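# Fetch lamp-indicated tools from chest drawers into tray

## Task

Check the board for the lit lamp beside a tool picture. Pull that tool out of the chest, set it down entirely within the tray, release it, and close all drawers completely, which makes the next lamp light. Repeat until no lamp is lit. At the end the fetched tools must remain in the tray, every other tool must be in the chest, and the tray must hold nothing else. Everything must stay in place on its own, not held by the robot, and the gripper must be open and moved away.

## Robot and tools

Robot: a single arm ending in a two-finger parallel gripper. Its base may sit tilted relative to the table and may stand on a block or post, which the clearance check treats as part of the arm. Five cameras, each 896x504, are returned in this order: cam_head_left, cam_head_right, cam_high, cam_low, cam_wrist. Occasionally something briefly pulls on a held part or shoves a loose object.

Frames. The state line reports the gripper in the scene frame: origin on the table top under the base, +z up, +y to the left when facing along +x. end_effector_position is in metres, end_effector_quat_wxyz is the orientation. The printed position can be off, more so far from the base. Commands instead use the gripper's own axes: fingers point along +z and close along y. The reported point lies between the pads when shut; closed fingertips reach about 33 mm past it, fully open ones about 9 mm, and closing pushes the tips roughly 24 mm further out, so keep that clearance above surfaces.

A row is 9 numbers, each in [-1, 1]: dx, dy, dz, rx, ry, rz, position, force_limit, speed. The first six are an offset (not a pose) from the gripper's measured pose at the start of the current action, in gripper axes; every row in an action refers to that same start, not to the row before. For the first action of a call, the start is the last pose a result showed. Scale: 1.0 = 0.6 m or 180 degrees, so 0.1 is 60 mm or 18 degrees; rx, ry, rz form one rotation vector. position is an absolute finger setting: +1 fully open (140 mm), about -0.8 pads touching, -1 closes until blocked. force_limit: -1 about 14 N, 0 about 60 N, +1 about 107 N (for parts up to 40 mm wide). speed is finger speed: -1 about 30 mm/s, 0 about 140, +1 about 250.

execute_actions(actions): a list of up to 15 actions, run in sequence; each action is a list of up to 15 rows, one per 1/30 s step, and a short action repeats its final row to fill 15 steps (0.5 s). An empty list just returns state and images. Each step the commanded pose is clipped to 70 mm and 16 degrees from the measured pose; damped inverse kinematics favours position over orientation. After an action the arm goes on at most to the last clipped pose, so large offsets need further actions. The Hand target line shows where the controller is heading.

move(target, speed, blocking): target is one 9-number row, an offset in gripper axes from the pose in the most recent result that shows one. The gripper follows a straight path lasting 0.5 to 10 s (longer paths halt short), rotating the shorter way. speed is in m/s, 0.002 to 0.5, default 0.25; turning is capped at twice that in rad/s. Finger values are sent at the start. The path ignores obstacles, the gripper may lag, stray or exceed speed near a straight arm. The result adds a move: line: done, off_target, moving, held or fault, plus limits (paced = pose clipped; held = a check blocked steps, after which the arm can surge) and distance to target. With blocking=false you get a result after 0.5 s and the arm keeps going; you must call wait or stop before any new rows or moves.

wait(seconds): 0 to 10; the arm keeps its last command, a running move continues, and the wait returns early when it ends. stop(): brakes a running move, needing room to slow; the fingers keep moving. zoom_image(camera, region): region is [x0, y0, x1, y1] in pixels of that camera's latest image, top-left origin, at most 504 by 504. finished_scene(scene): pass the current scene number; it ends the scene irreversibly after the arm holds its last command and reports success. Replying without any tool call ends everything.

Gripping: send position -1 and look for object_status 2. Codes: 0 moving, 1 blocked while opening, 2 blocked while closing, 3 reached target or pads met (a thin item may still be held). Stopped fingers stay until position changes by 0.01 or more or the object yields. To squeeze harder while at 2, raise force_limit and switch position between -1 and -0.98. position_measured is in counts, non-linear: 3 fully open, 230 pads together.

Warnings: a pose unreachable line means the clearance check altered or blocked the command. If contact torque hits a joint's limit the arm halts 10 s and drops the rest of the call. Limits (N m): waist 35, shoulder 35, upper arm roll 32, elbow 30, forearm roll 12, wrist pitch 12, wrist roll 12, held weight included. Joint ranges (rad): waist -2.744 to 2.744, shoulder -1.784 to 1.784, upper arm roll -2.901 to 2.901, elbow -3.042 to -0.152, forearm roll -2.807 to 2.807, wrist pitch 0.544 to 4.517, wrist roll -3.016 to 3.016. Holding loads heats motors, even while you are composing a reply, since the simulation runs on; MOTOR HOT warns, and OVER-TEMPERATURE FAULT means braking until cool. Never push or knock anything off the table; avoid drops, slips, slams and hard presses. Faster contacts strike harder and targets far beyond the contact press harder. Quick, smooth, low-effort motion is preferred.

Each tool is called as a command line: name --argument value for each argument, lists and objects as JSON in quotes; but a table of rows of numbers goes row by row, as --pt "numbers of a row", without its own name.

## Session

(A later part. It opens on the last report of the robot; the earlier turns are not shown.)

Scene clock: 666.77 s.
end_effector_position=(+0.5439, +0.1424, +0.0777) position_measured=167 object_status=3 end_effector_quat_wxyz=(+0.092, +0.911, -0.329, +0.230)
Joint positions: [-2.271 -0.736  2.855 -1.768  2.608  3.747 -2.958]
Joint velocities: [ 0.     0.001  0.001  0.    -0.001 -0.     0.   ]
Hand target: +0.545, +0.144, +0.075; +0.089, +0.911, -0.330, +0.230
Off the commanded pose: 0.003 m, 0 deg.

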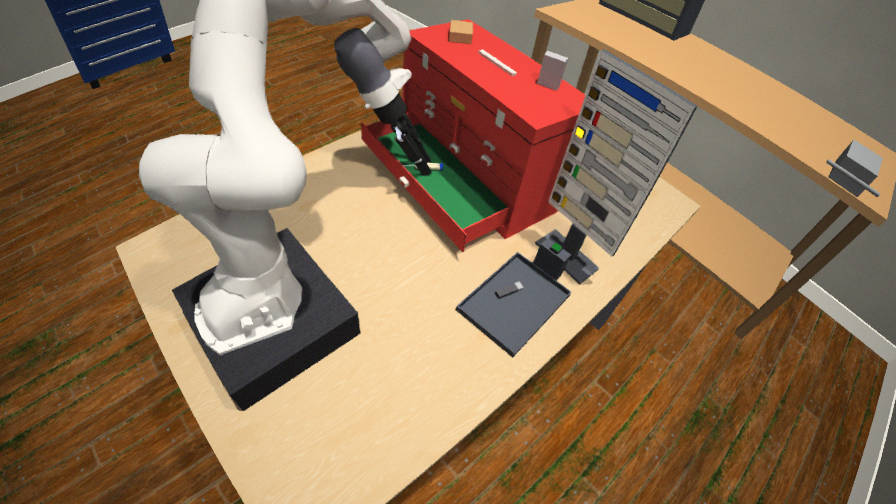

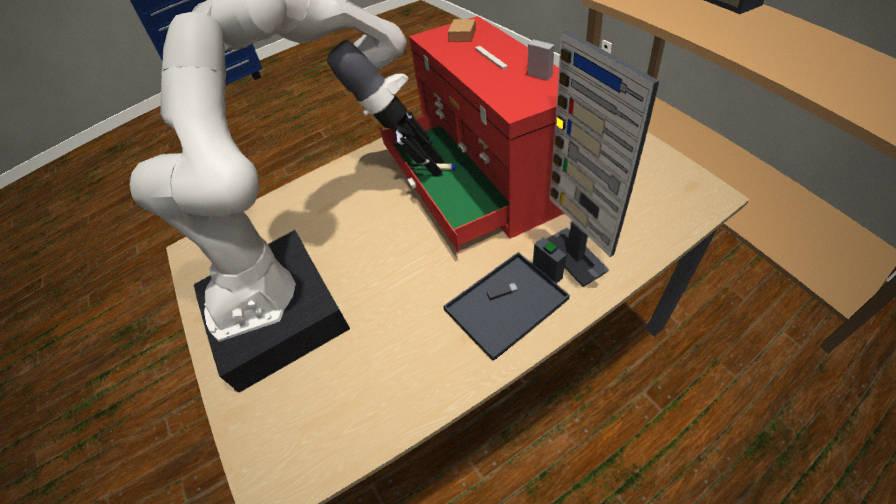

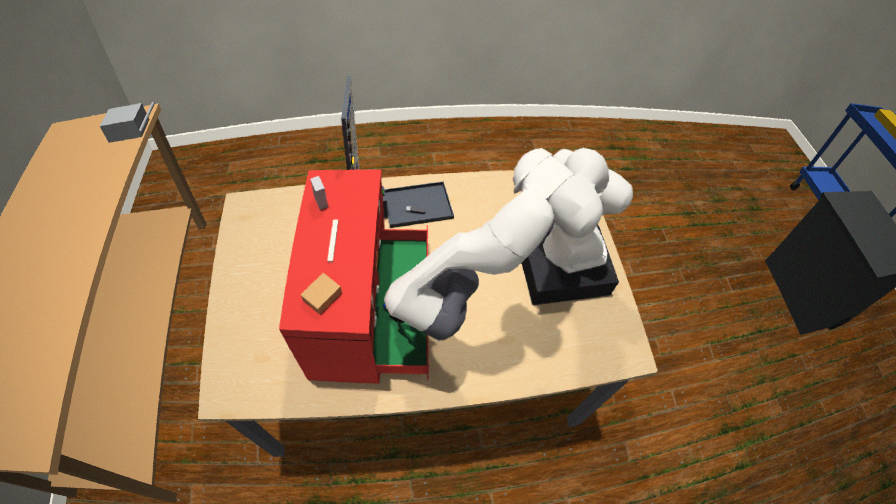

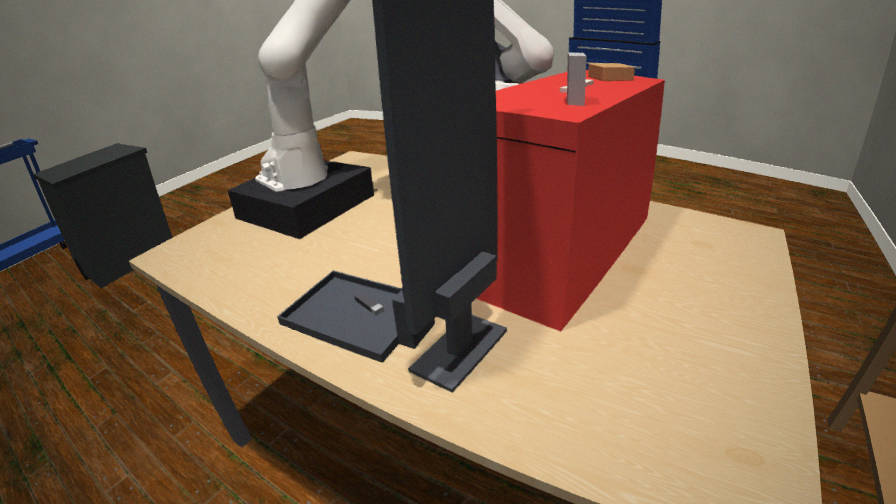

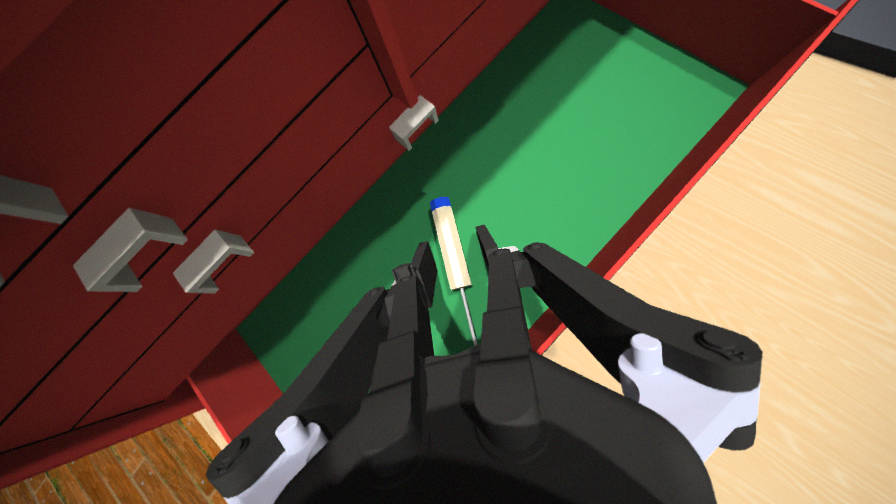

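execute_actions --actions '[[[0.0008,-0.001,-0.0015,0,0,0,-0.3,0,0],[0.0016,-0.002,-0.003,0,0,0,-0.3,0,0],[0.002,-0.003,-0.0037,0,0,0,-0.3,0,0],[0.002,-0.004,-0.0037,0,0,0,-0.3,0,0],[0.002,-0.005,-0.0037,0,0,0,-0.3,0,0],[0.002,-0.006,-0.0037,0,0,0,-0.3,0,0]],[[0,0,0,0,0,0,-1,0.3,-0.4]],[[0,0,0,0,0,0,-1,0.3,-0.4]]]'

zoom_image --camera "cam_wrist" --region '[380, 190, 560, 350]'

Scene clock: 675.27 s.
end_effector_position=(+0.5467, +0.1459, +0.0809) position_measured=212 object_status=2 end_effector_quat_wxyz=(+0.090, +0.911, -0.330, +0.231)
Joint positions: [-2.276 -0.736  2.862 -1.754  2.608  3.757 -2.96 ]
Joint velocities: [-0.    -0.     0.     0.001  0.001  0.001 -0.001]
Hand target: +0.547, +0.146, +0.081; +0.090, +0.911, -0.330, +0.231
Off the commanded pose: 0.000 m, 0 deg.

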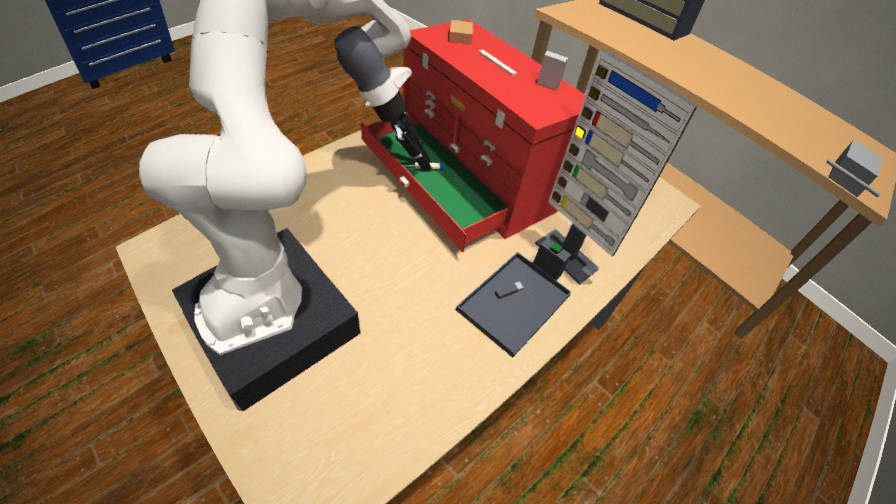

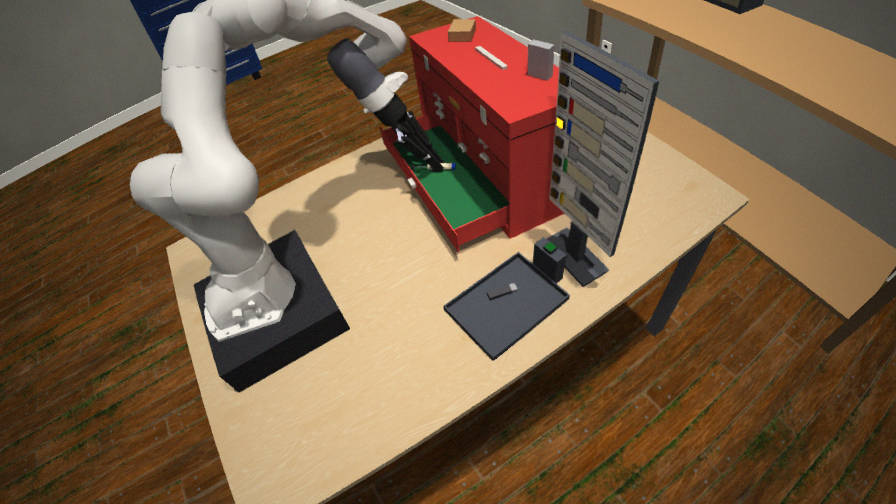

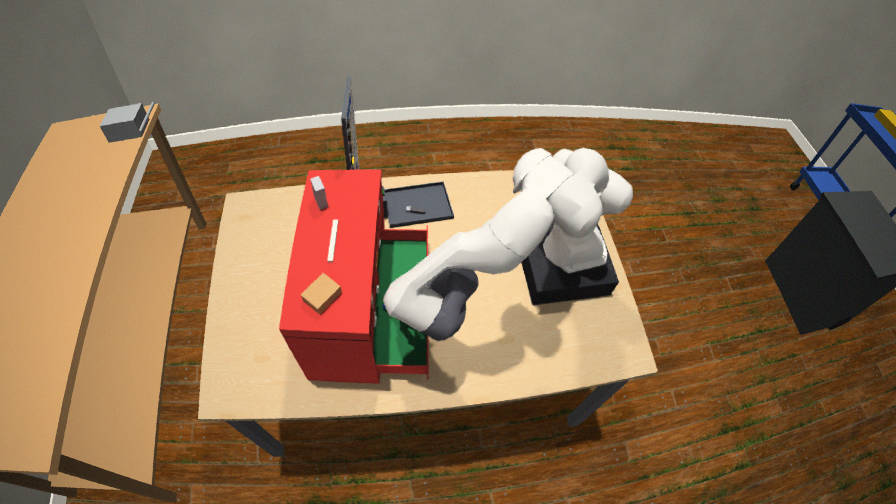

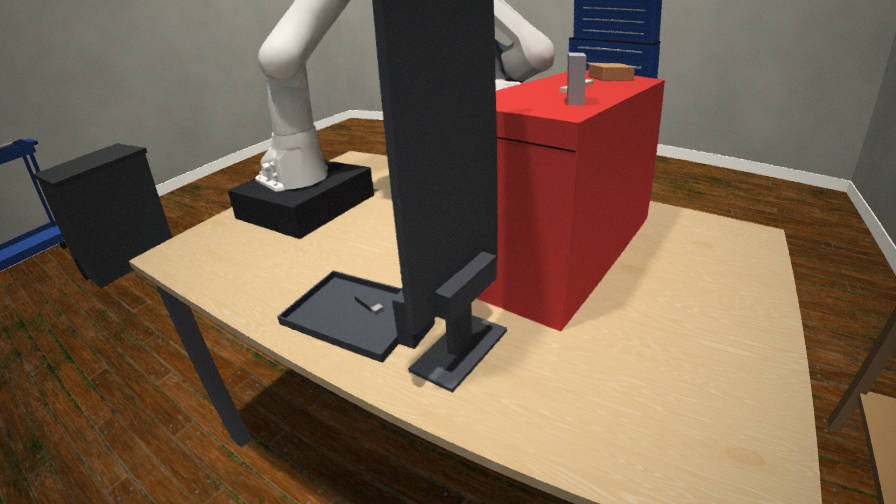

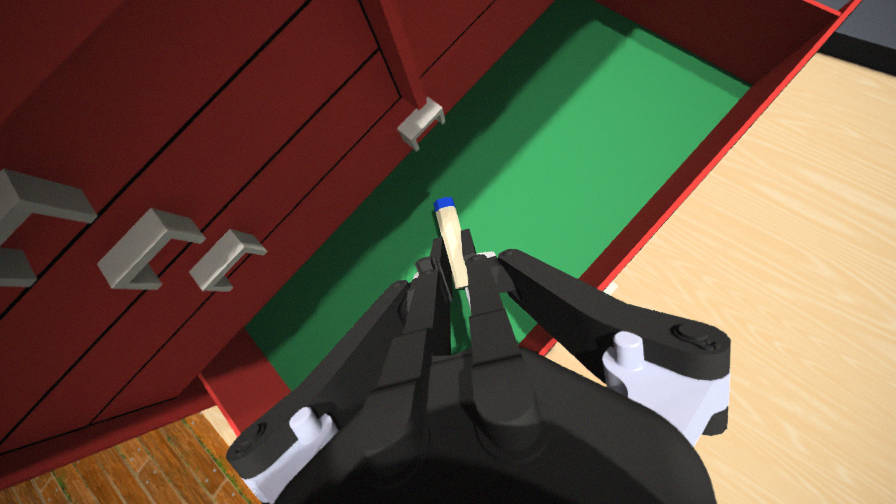

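Region (380, 190, 560, 350) of cam_wrist's 896x504 image, scaled by 2.800, with more detail than that image has.

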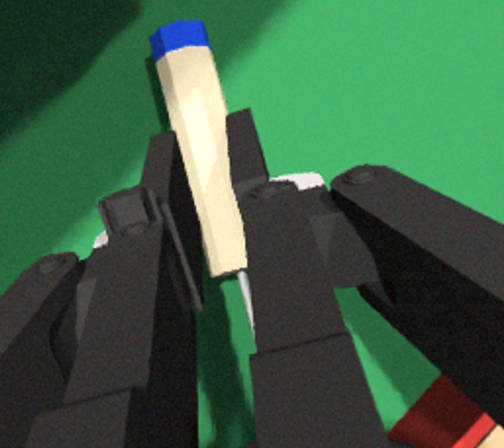

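move --target '[0.0563,0.0042,-0.1117,0,0,0.03,-1,0.3,-0.4]' --speed 0.1

Scene clock: 748.67 s.
end_effector_position=(+0.5441, +0.1469, +0.1555) position_measured=212 object_status=2 end_effector_quat_wxyz=(+0.077, +0.894, -0.372, +0.235)
Joint positions: [-2.285 -0.585  2.862 -1.771  2.638  3.863 -2.962]
Joint velocities: [-0.001 -0.    -0.    -0.002  0.     0.009 -0.001]
Hand target: +0.542, +0.146, +0.155; +0.079, +0.895, -0.372, +0.234
Off the commanded pose: 0.001 m, 0 deg.
move: done

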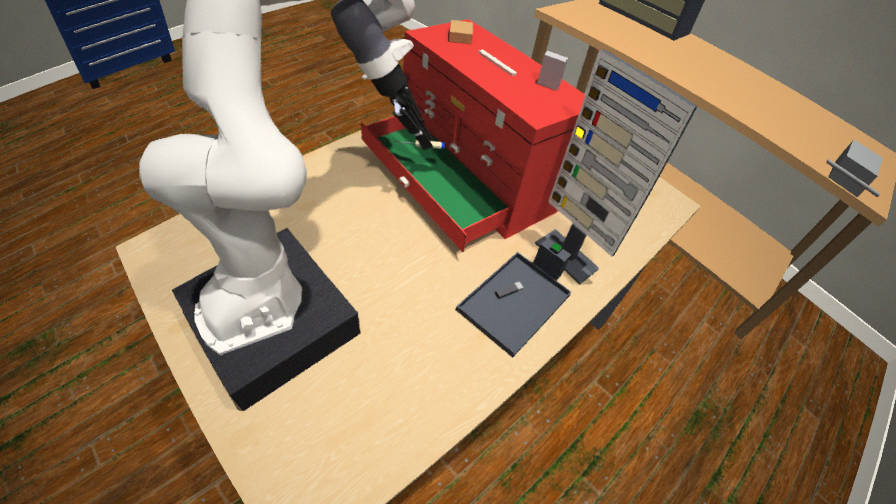

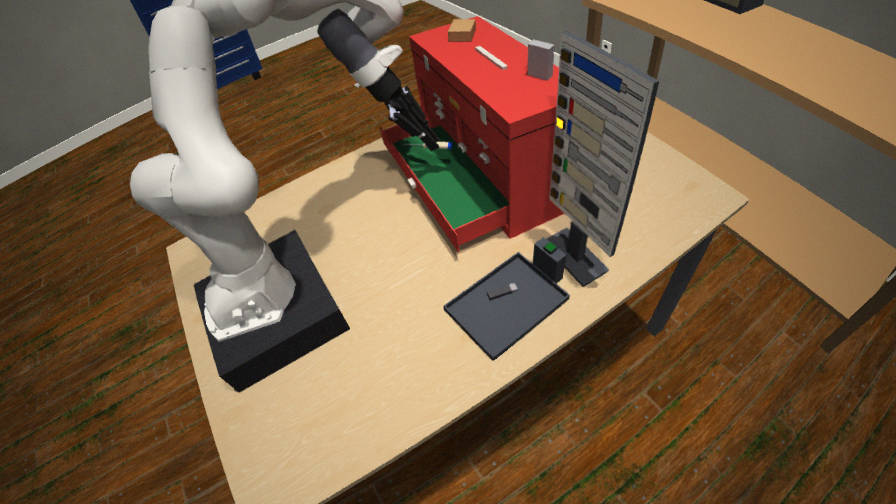

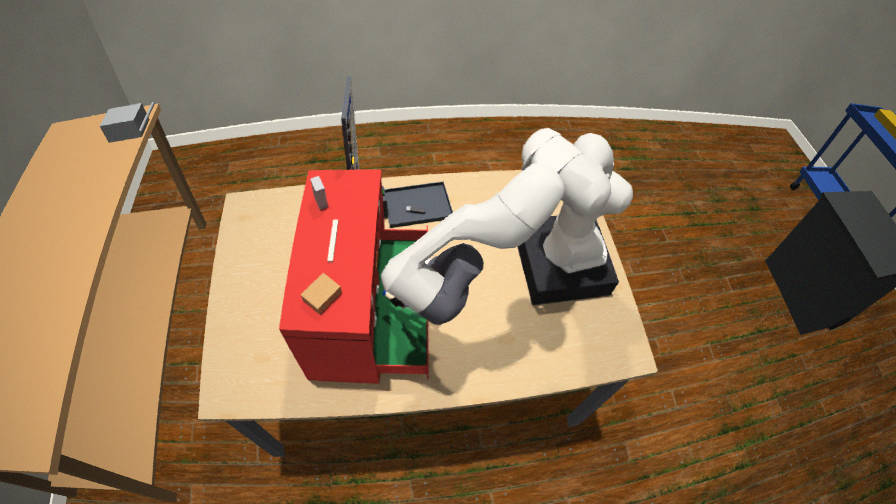

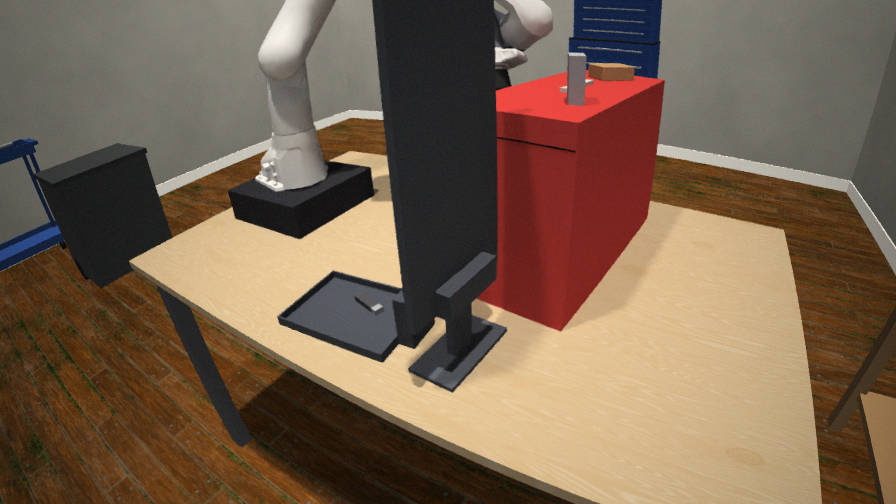

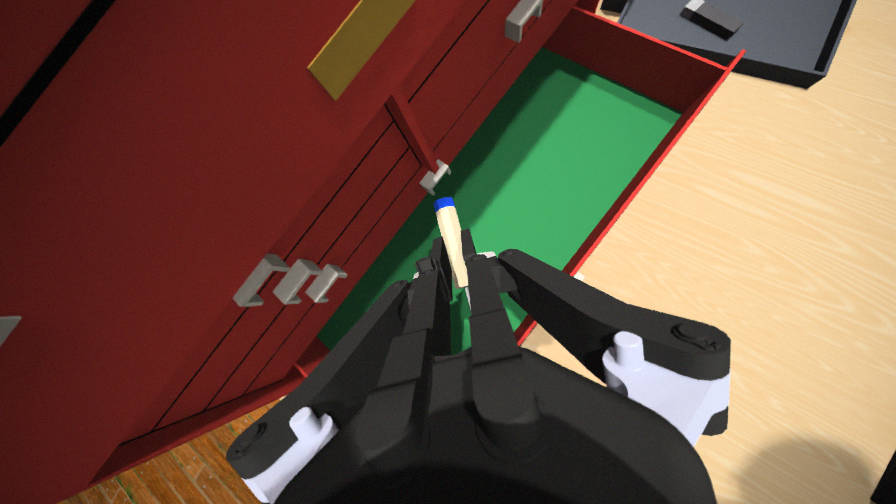

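move --target '[0.1932,0.3549,0.0664,0.0475,0.0333,-0.099,-1,0.3,-0.4]' --speed 0.12

Scene clock: 800.30 s.
end_effector_position=(+0.4820, -0.0916, +0.1615) position_measured=212 object_status=2 end_effector_quat_wxyz=(+0.065, +0.930, -0.210, +0.294)
Joint positions: [-1.525 -0.463  1.745 -2.611  2.187  3.072 -2.985]
Joint velocities: [ 0.003 -0.005 -0.001 -0.002 -0.    -0.018 -0.001]
Hand target: +0.482, -0.091, +0.161; +0.064, +0.931, -0.208, +0.294
Off the commanded pose: 0.007 m, 0 deg.
move: off_target

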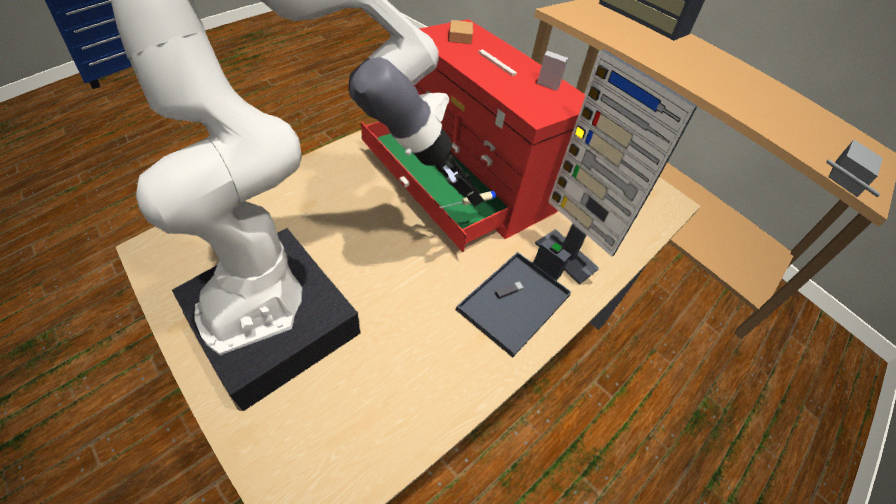

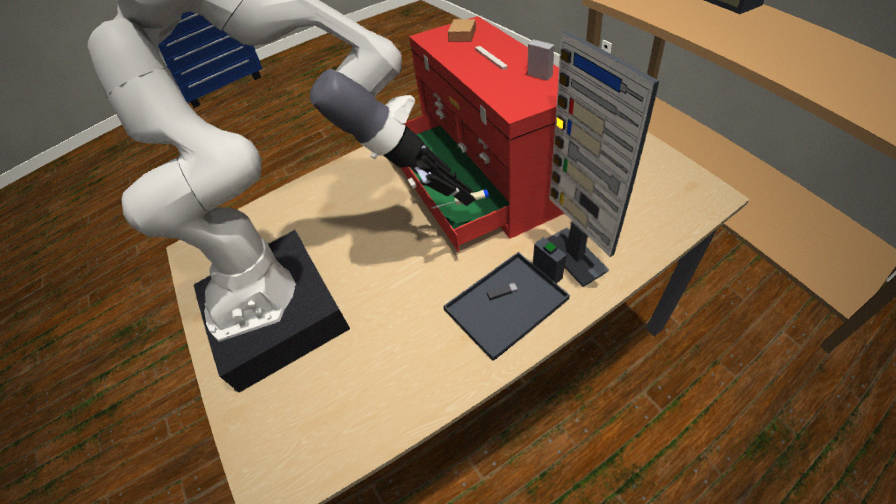

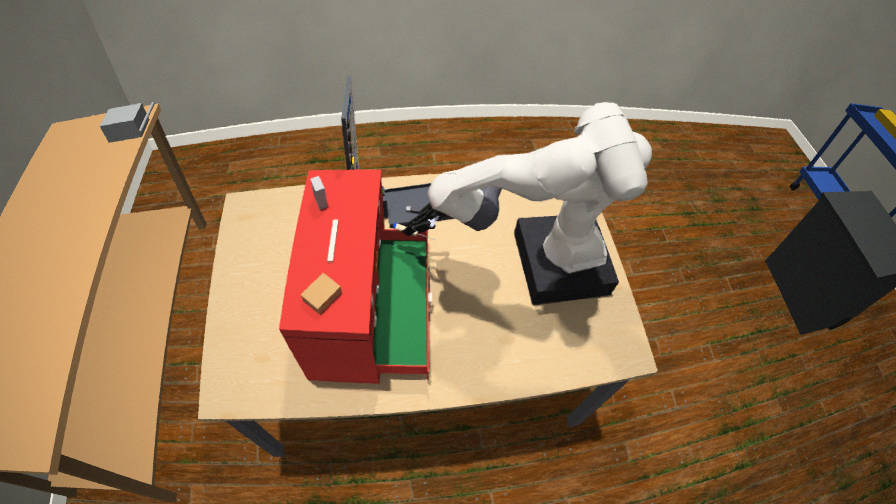

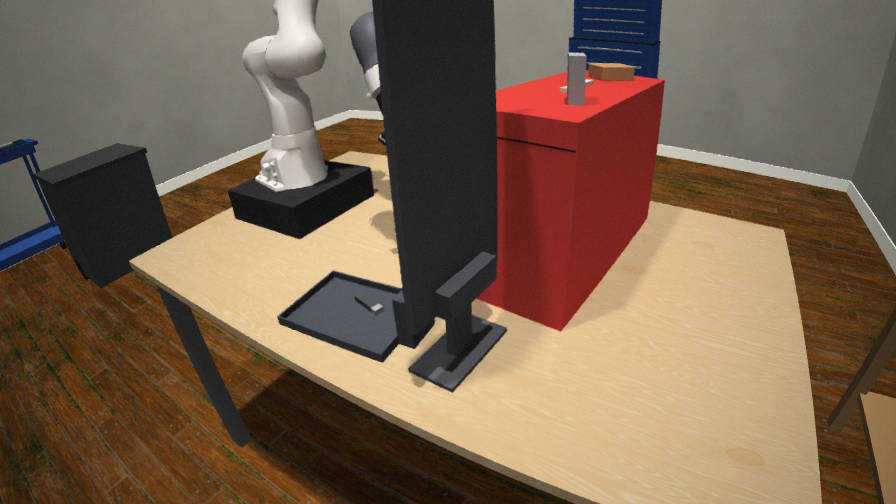

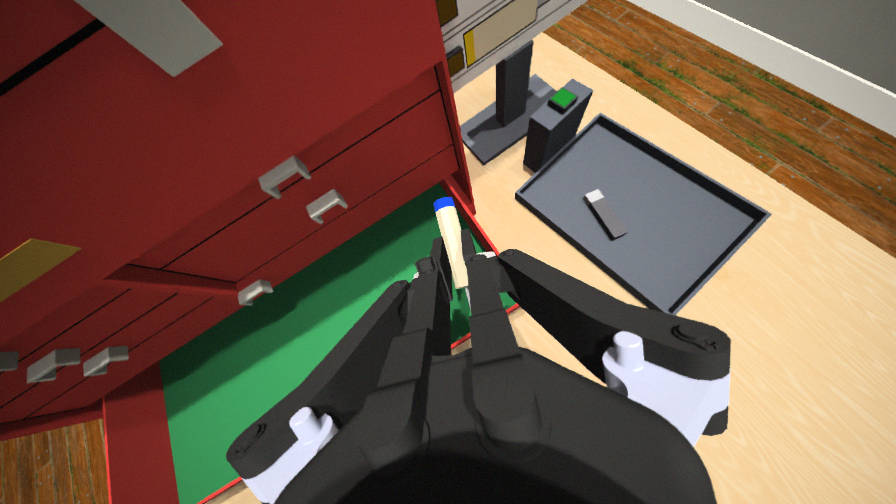

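move --target '[0.0567,0.3787,0.123,0.0086,-0.0614,-0.0169,-1,0.3,-0.4]' --speed 0.12

Scene clock: 863.90 s.
end_effector_position=(+0.4540, -0.3284, +0.1232) position_measured=212 object_status=2 end_effector_quat_wxyz=(+0.043, +0.959, -0.188, +0.209)
Joint positions: [-2.44  -0.593  1.93  -2.427  1.609  2.602 -3.017]
Joint velocities: [-0.001 -0.015  0.     0.001 -0.001 -0.021  0.001]
Hand target: +0.455, -0.328, +0.123; +0.042, +0.959, -0.185, +0.209
Off the commanded pose: 0.007 m, 1 deg.
joint sent to its limit — the command would take joint 7 (wrist roll) past its lower limit, so that joint was sent only as far as its limit.
move: off_target

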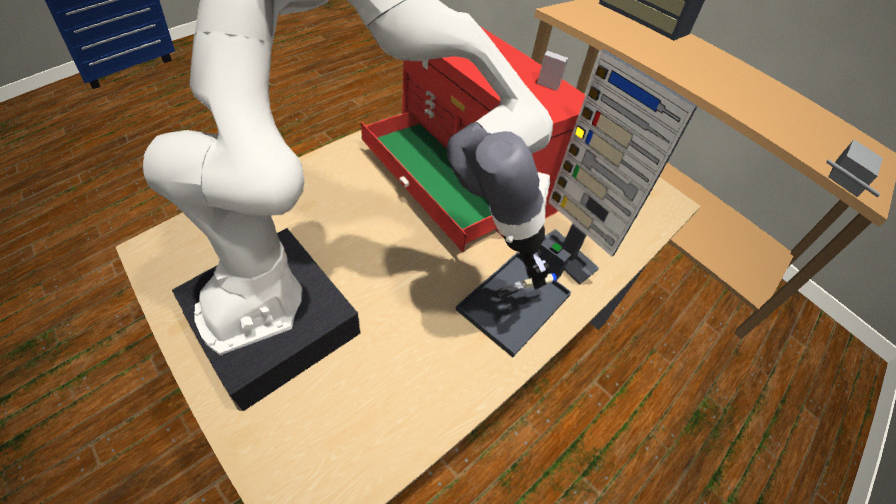

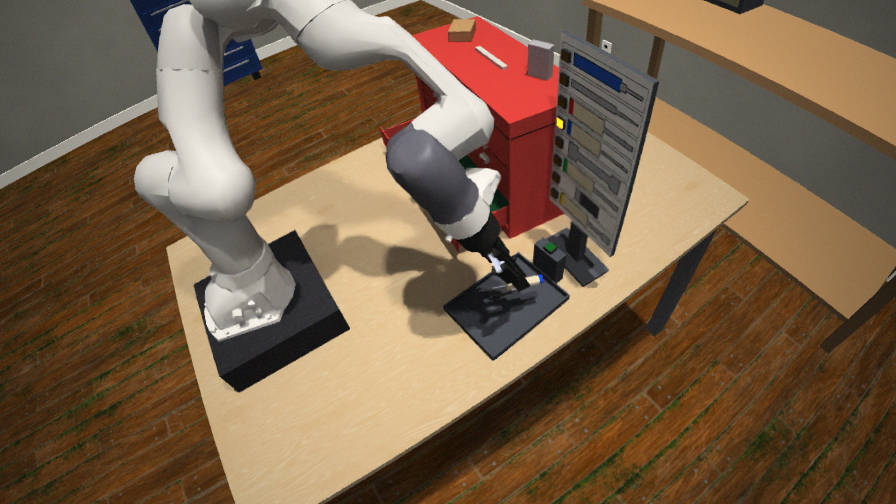

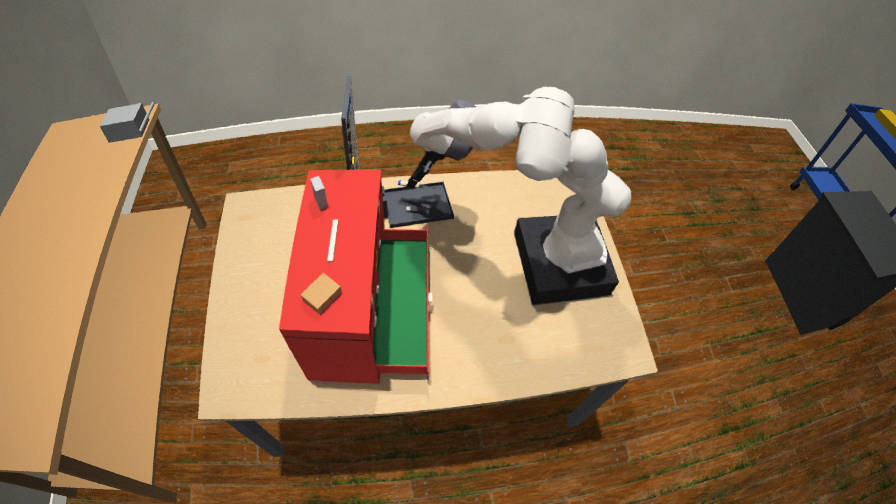

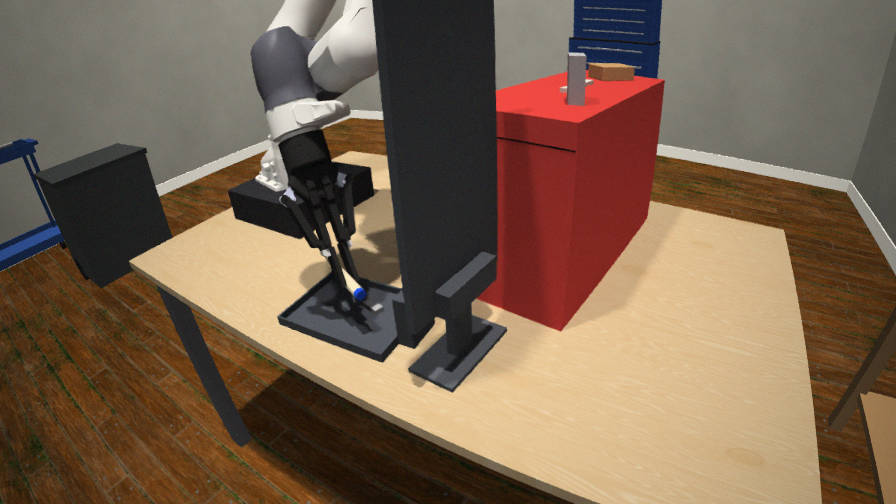

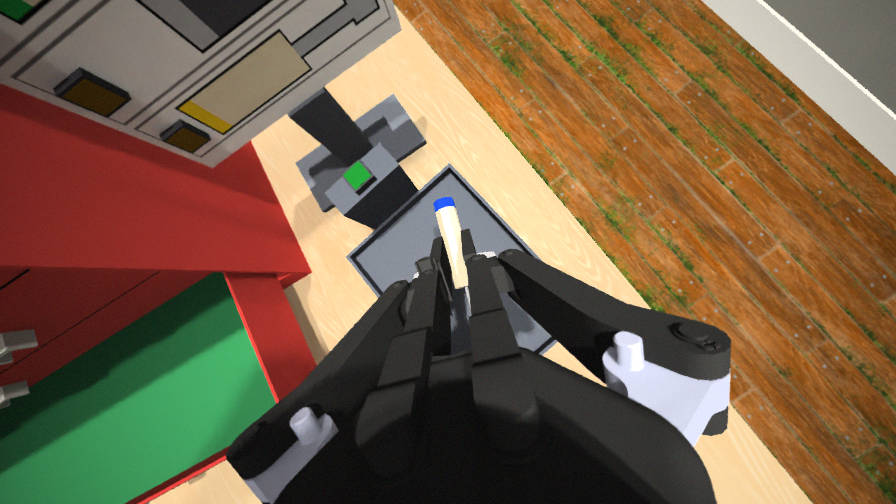

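move --target '[-0.037,0.0182,0.0987,0,0,0.015,-1,0.3,-0.4]' --speed 0.05

Scene clock: 874.43 s.
end_effector_position=(+0.4548, -0.3404, +0.0609) position_measured=212 object_status=2 end_effector_quat_wxyz=(+0.039, +0.954, -0.211, +0.210)
Joint positions: [-2.431 -1.054  1.917 -2.372  1.939  2.268 -3.017]
Joint velocities: [ 0.004 -0.007 -0.004 -0.002  0.008 -0.021 -0.001]
Hand target: +0.455, -0.340, +0.061; +0.038, +0.954, -0.210, +0.211
Off the commanded pose: 0.001 m, 0 deg.
joint sent to its limit — the command would take joint 7 (wrist roll) past its lower limit, so that joint was sent only as far as its limit.
move: done

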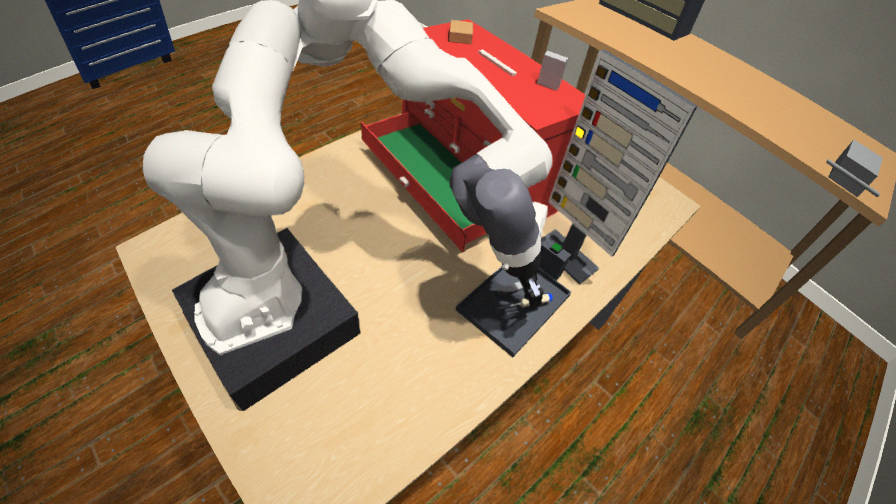

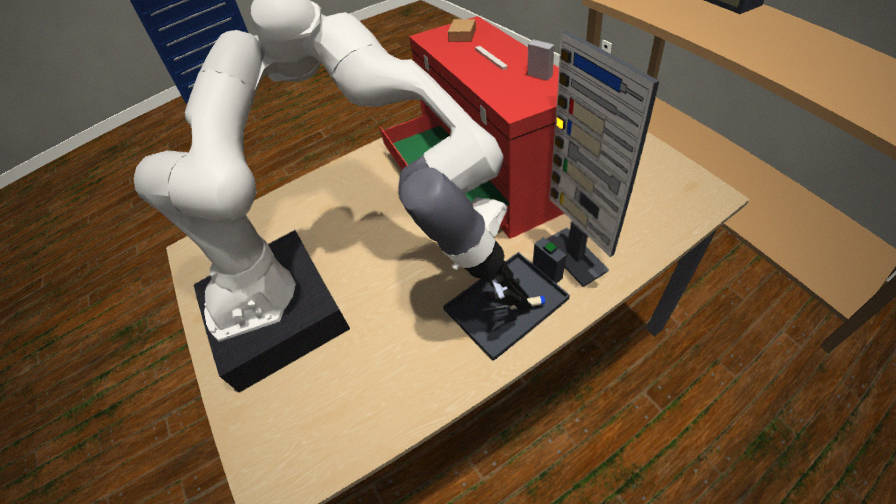

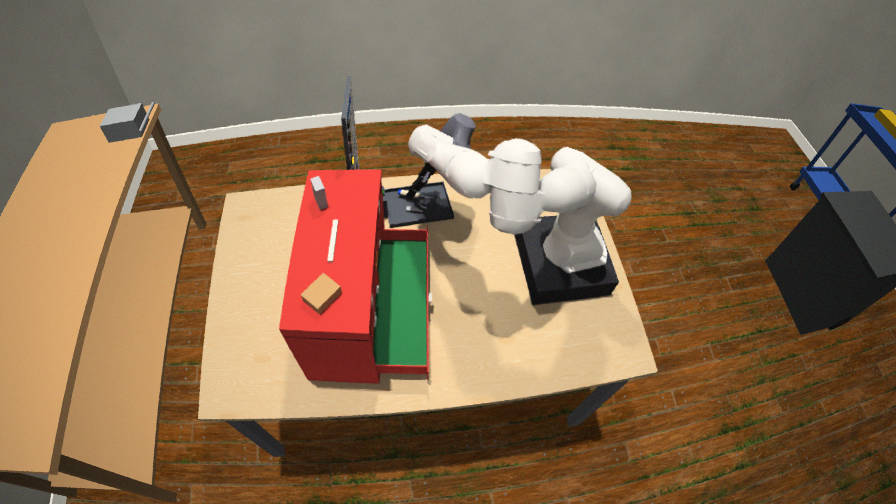

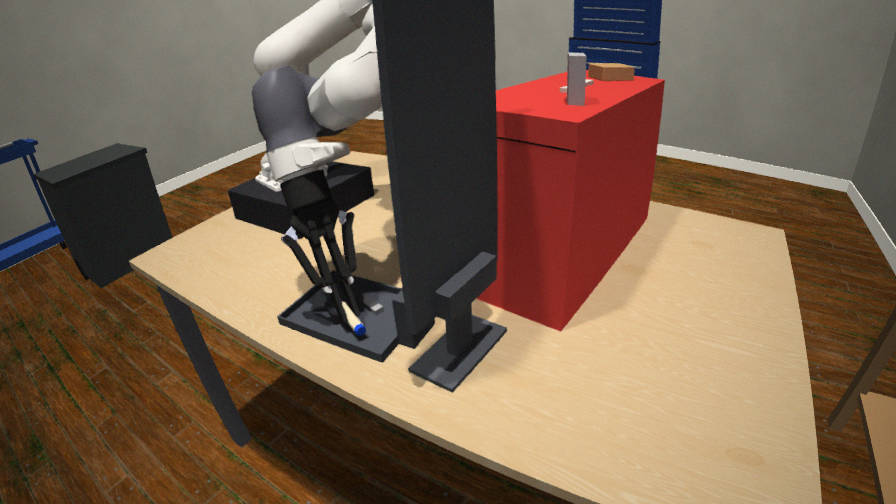

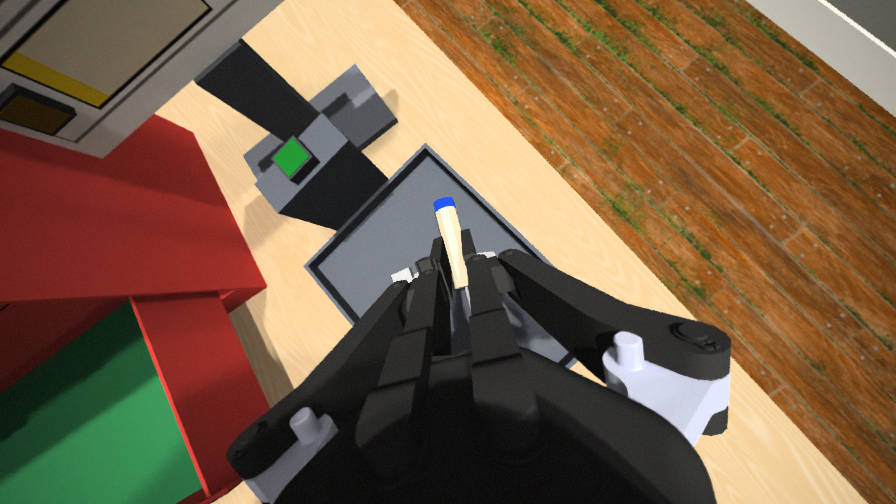

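zoom_image --camera "cam_head_left" --region '[450, 250, 580, 360]'

zoom_image --camera "cam_low" --region '[270, 250, 420, 370]'

Region (450, 250, 580, 360) of cam_head_left's 896x504 image, scaled by 3.877, with more detail than that image has; it fills the top 426 rows of this view, and the rest is white.

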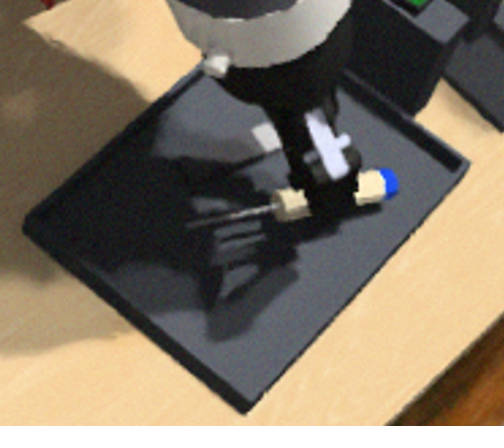

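Region (270, 250, 420, 370) of cam_low's 896x504 image, scaled by 3.360, with more detail than that image has; it fills the top 403 rows of this view, and the rest is white.

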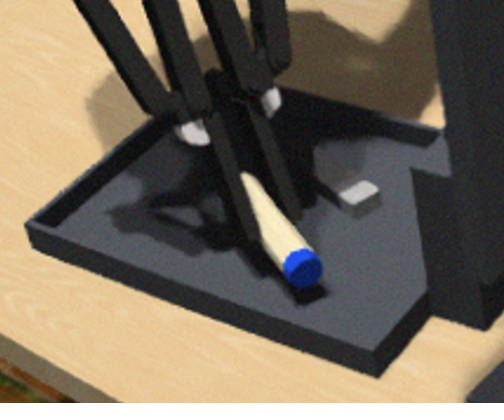

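move --target '[-0.0097,0,0.0212,0,0.018,0,-1,0.3,-0.4]' --speed 0.03

zoom_image --camera "cam_low" --region '[270, 250, 420, 370]'

Scene clock: 881.40 s.
end_effector_position=(+0.4546, -0.3405, +0.0467) position_measured=212 object_status=2 end_effector_quat_wxyz=(+0.046, +0.947, -0.212, +0.236)
Joint positions: [-2.362 -1.256  1.896 -2.408  2.134  2.124 -3.017]
Joint velocities: [ 0.001 -0.002 -0.001 -0.001  0.006 -0.012 -0.   ]
Hand target: +0.455, -0.340, +0.047; +0.045, +0.947, -0.210, +0.237
Off the commanded pose: 0.001 m, 0 deg.
joint sent to its limit — the command would take joint 7 (wrist roll) past its lower limit, so that joint was sent only as far as its limit.
move: done

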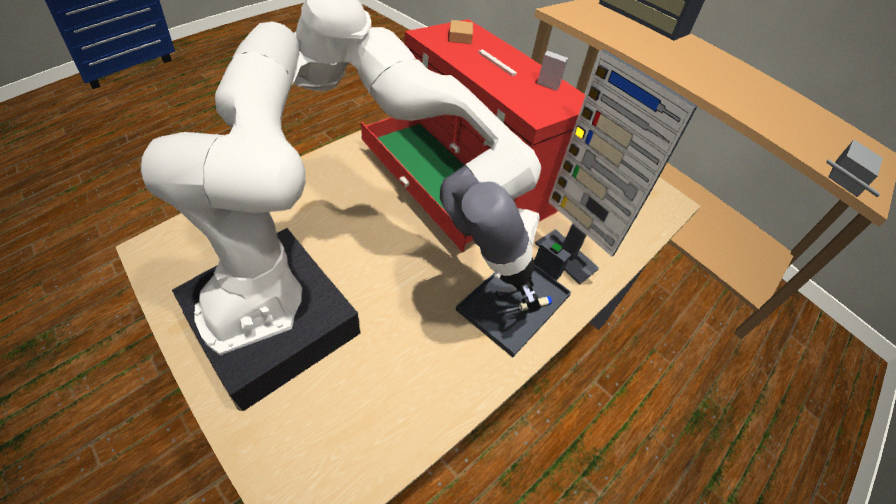

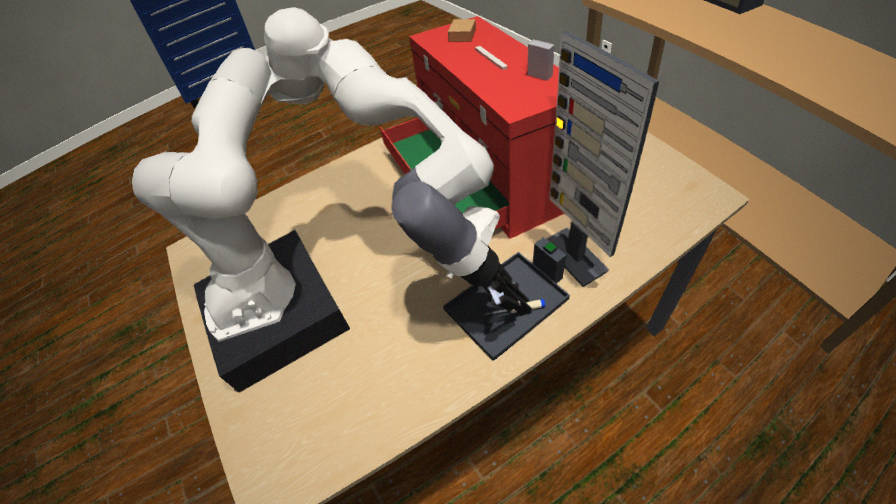

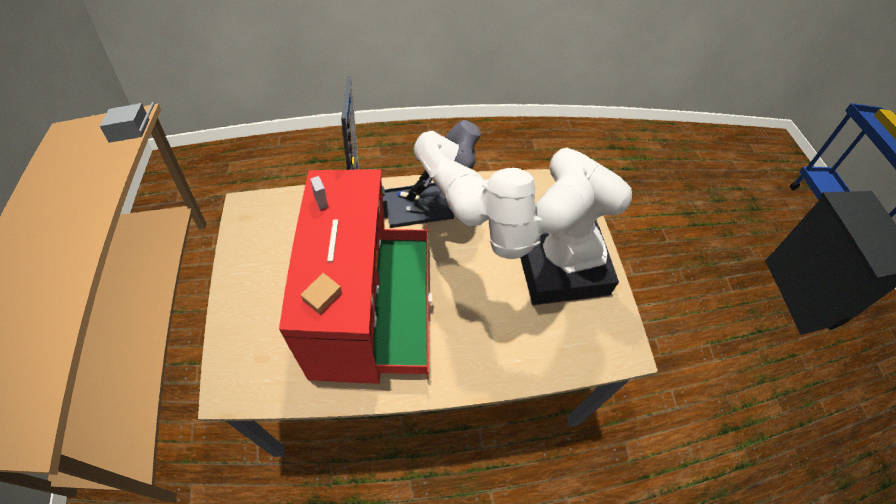

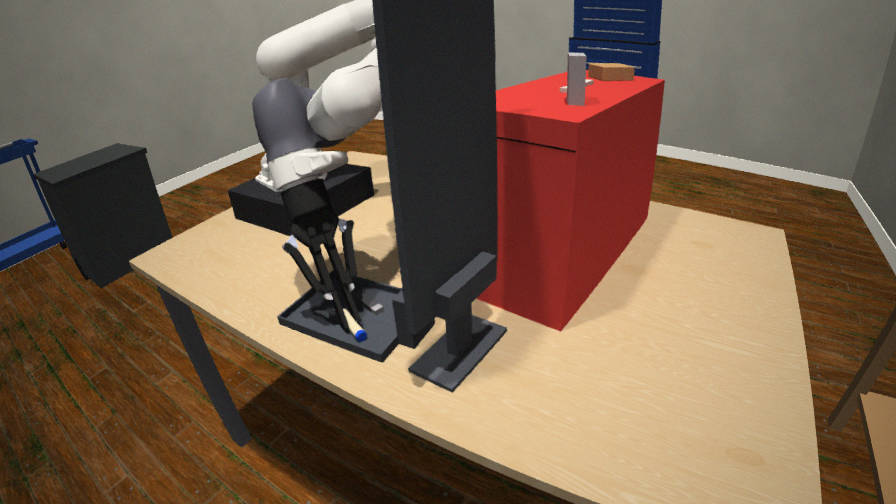

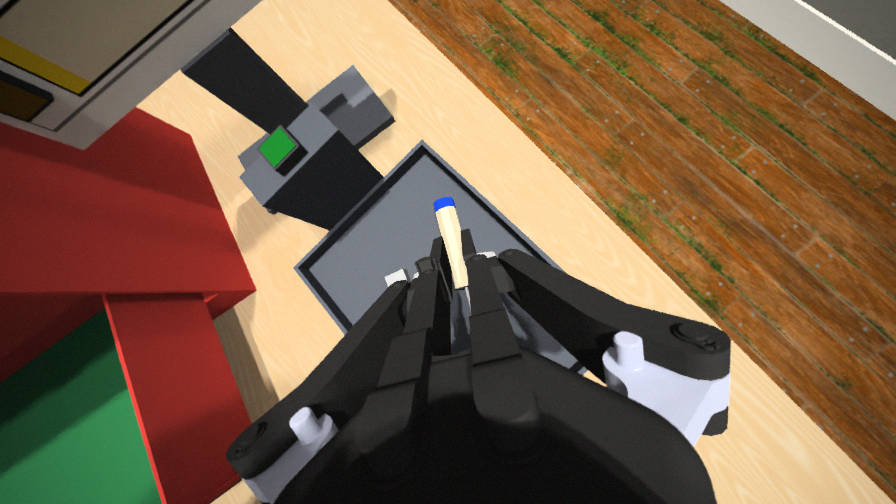

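Region (270, 250, 420, 370) of cam_low's 896x504 image, scaled by 3.360, with more detail than that image has; it fills the top 403 rows of this view, and the rest is white.

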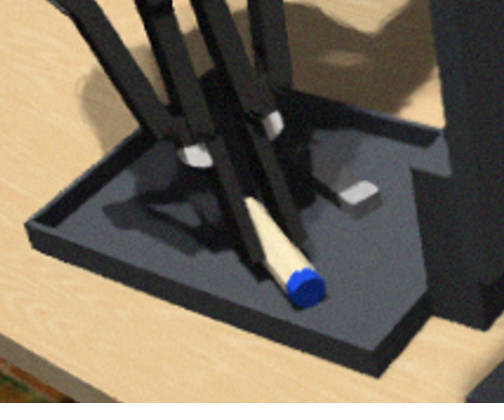

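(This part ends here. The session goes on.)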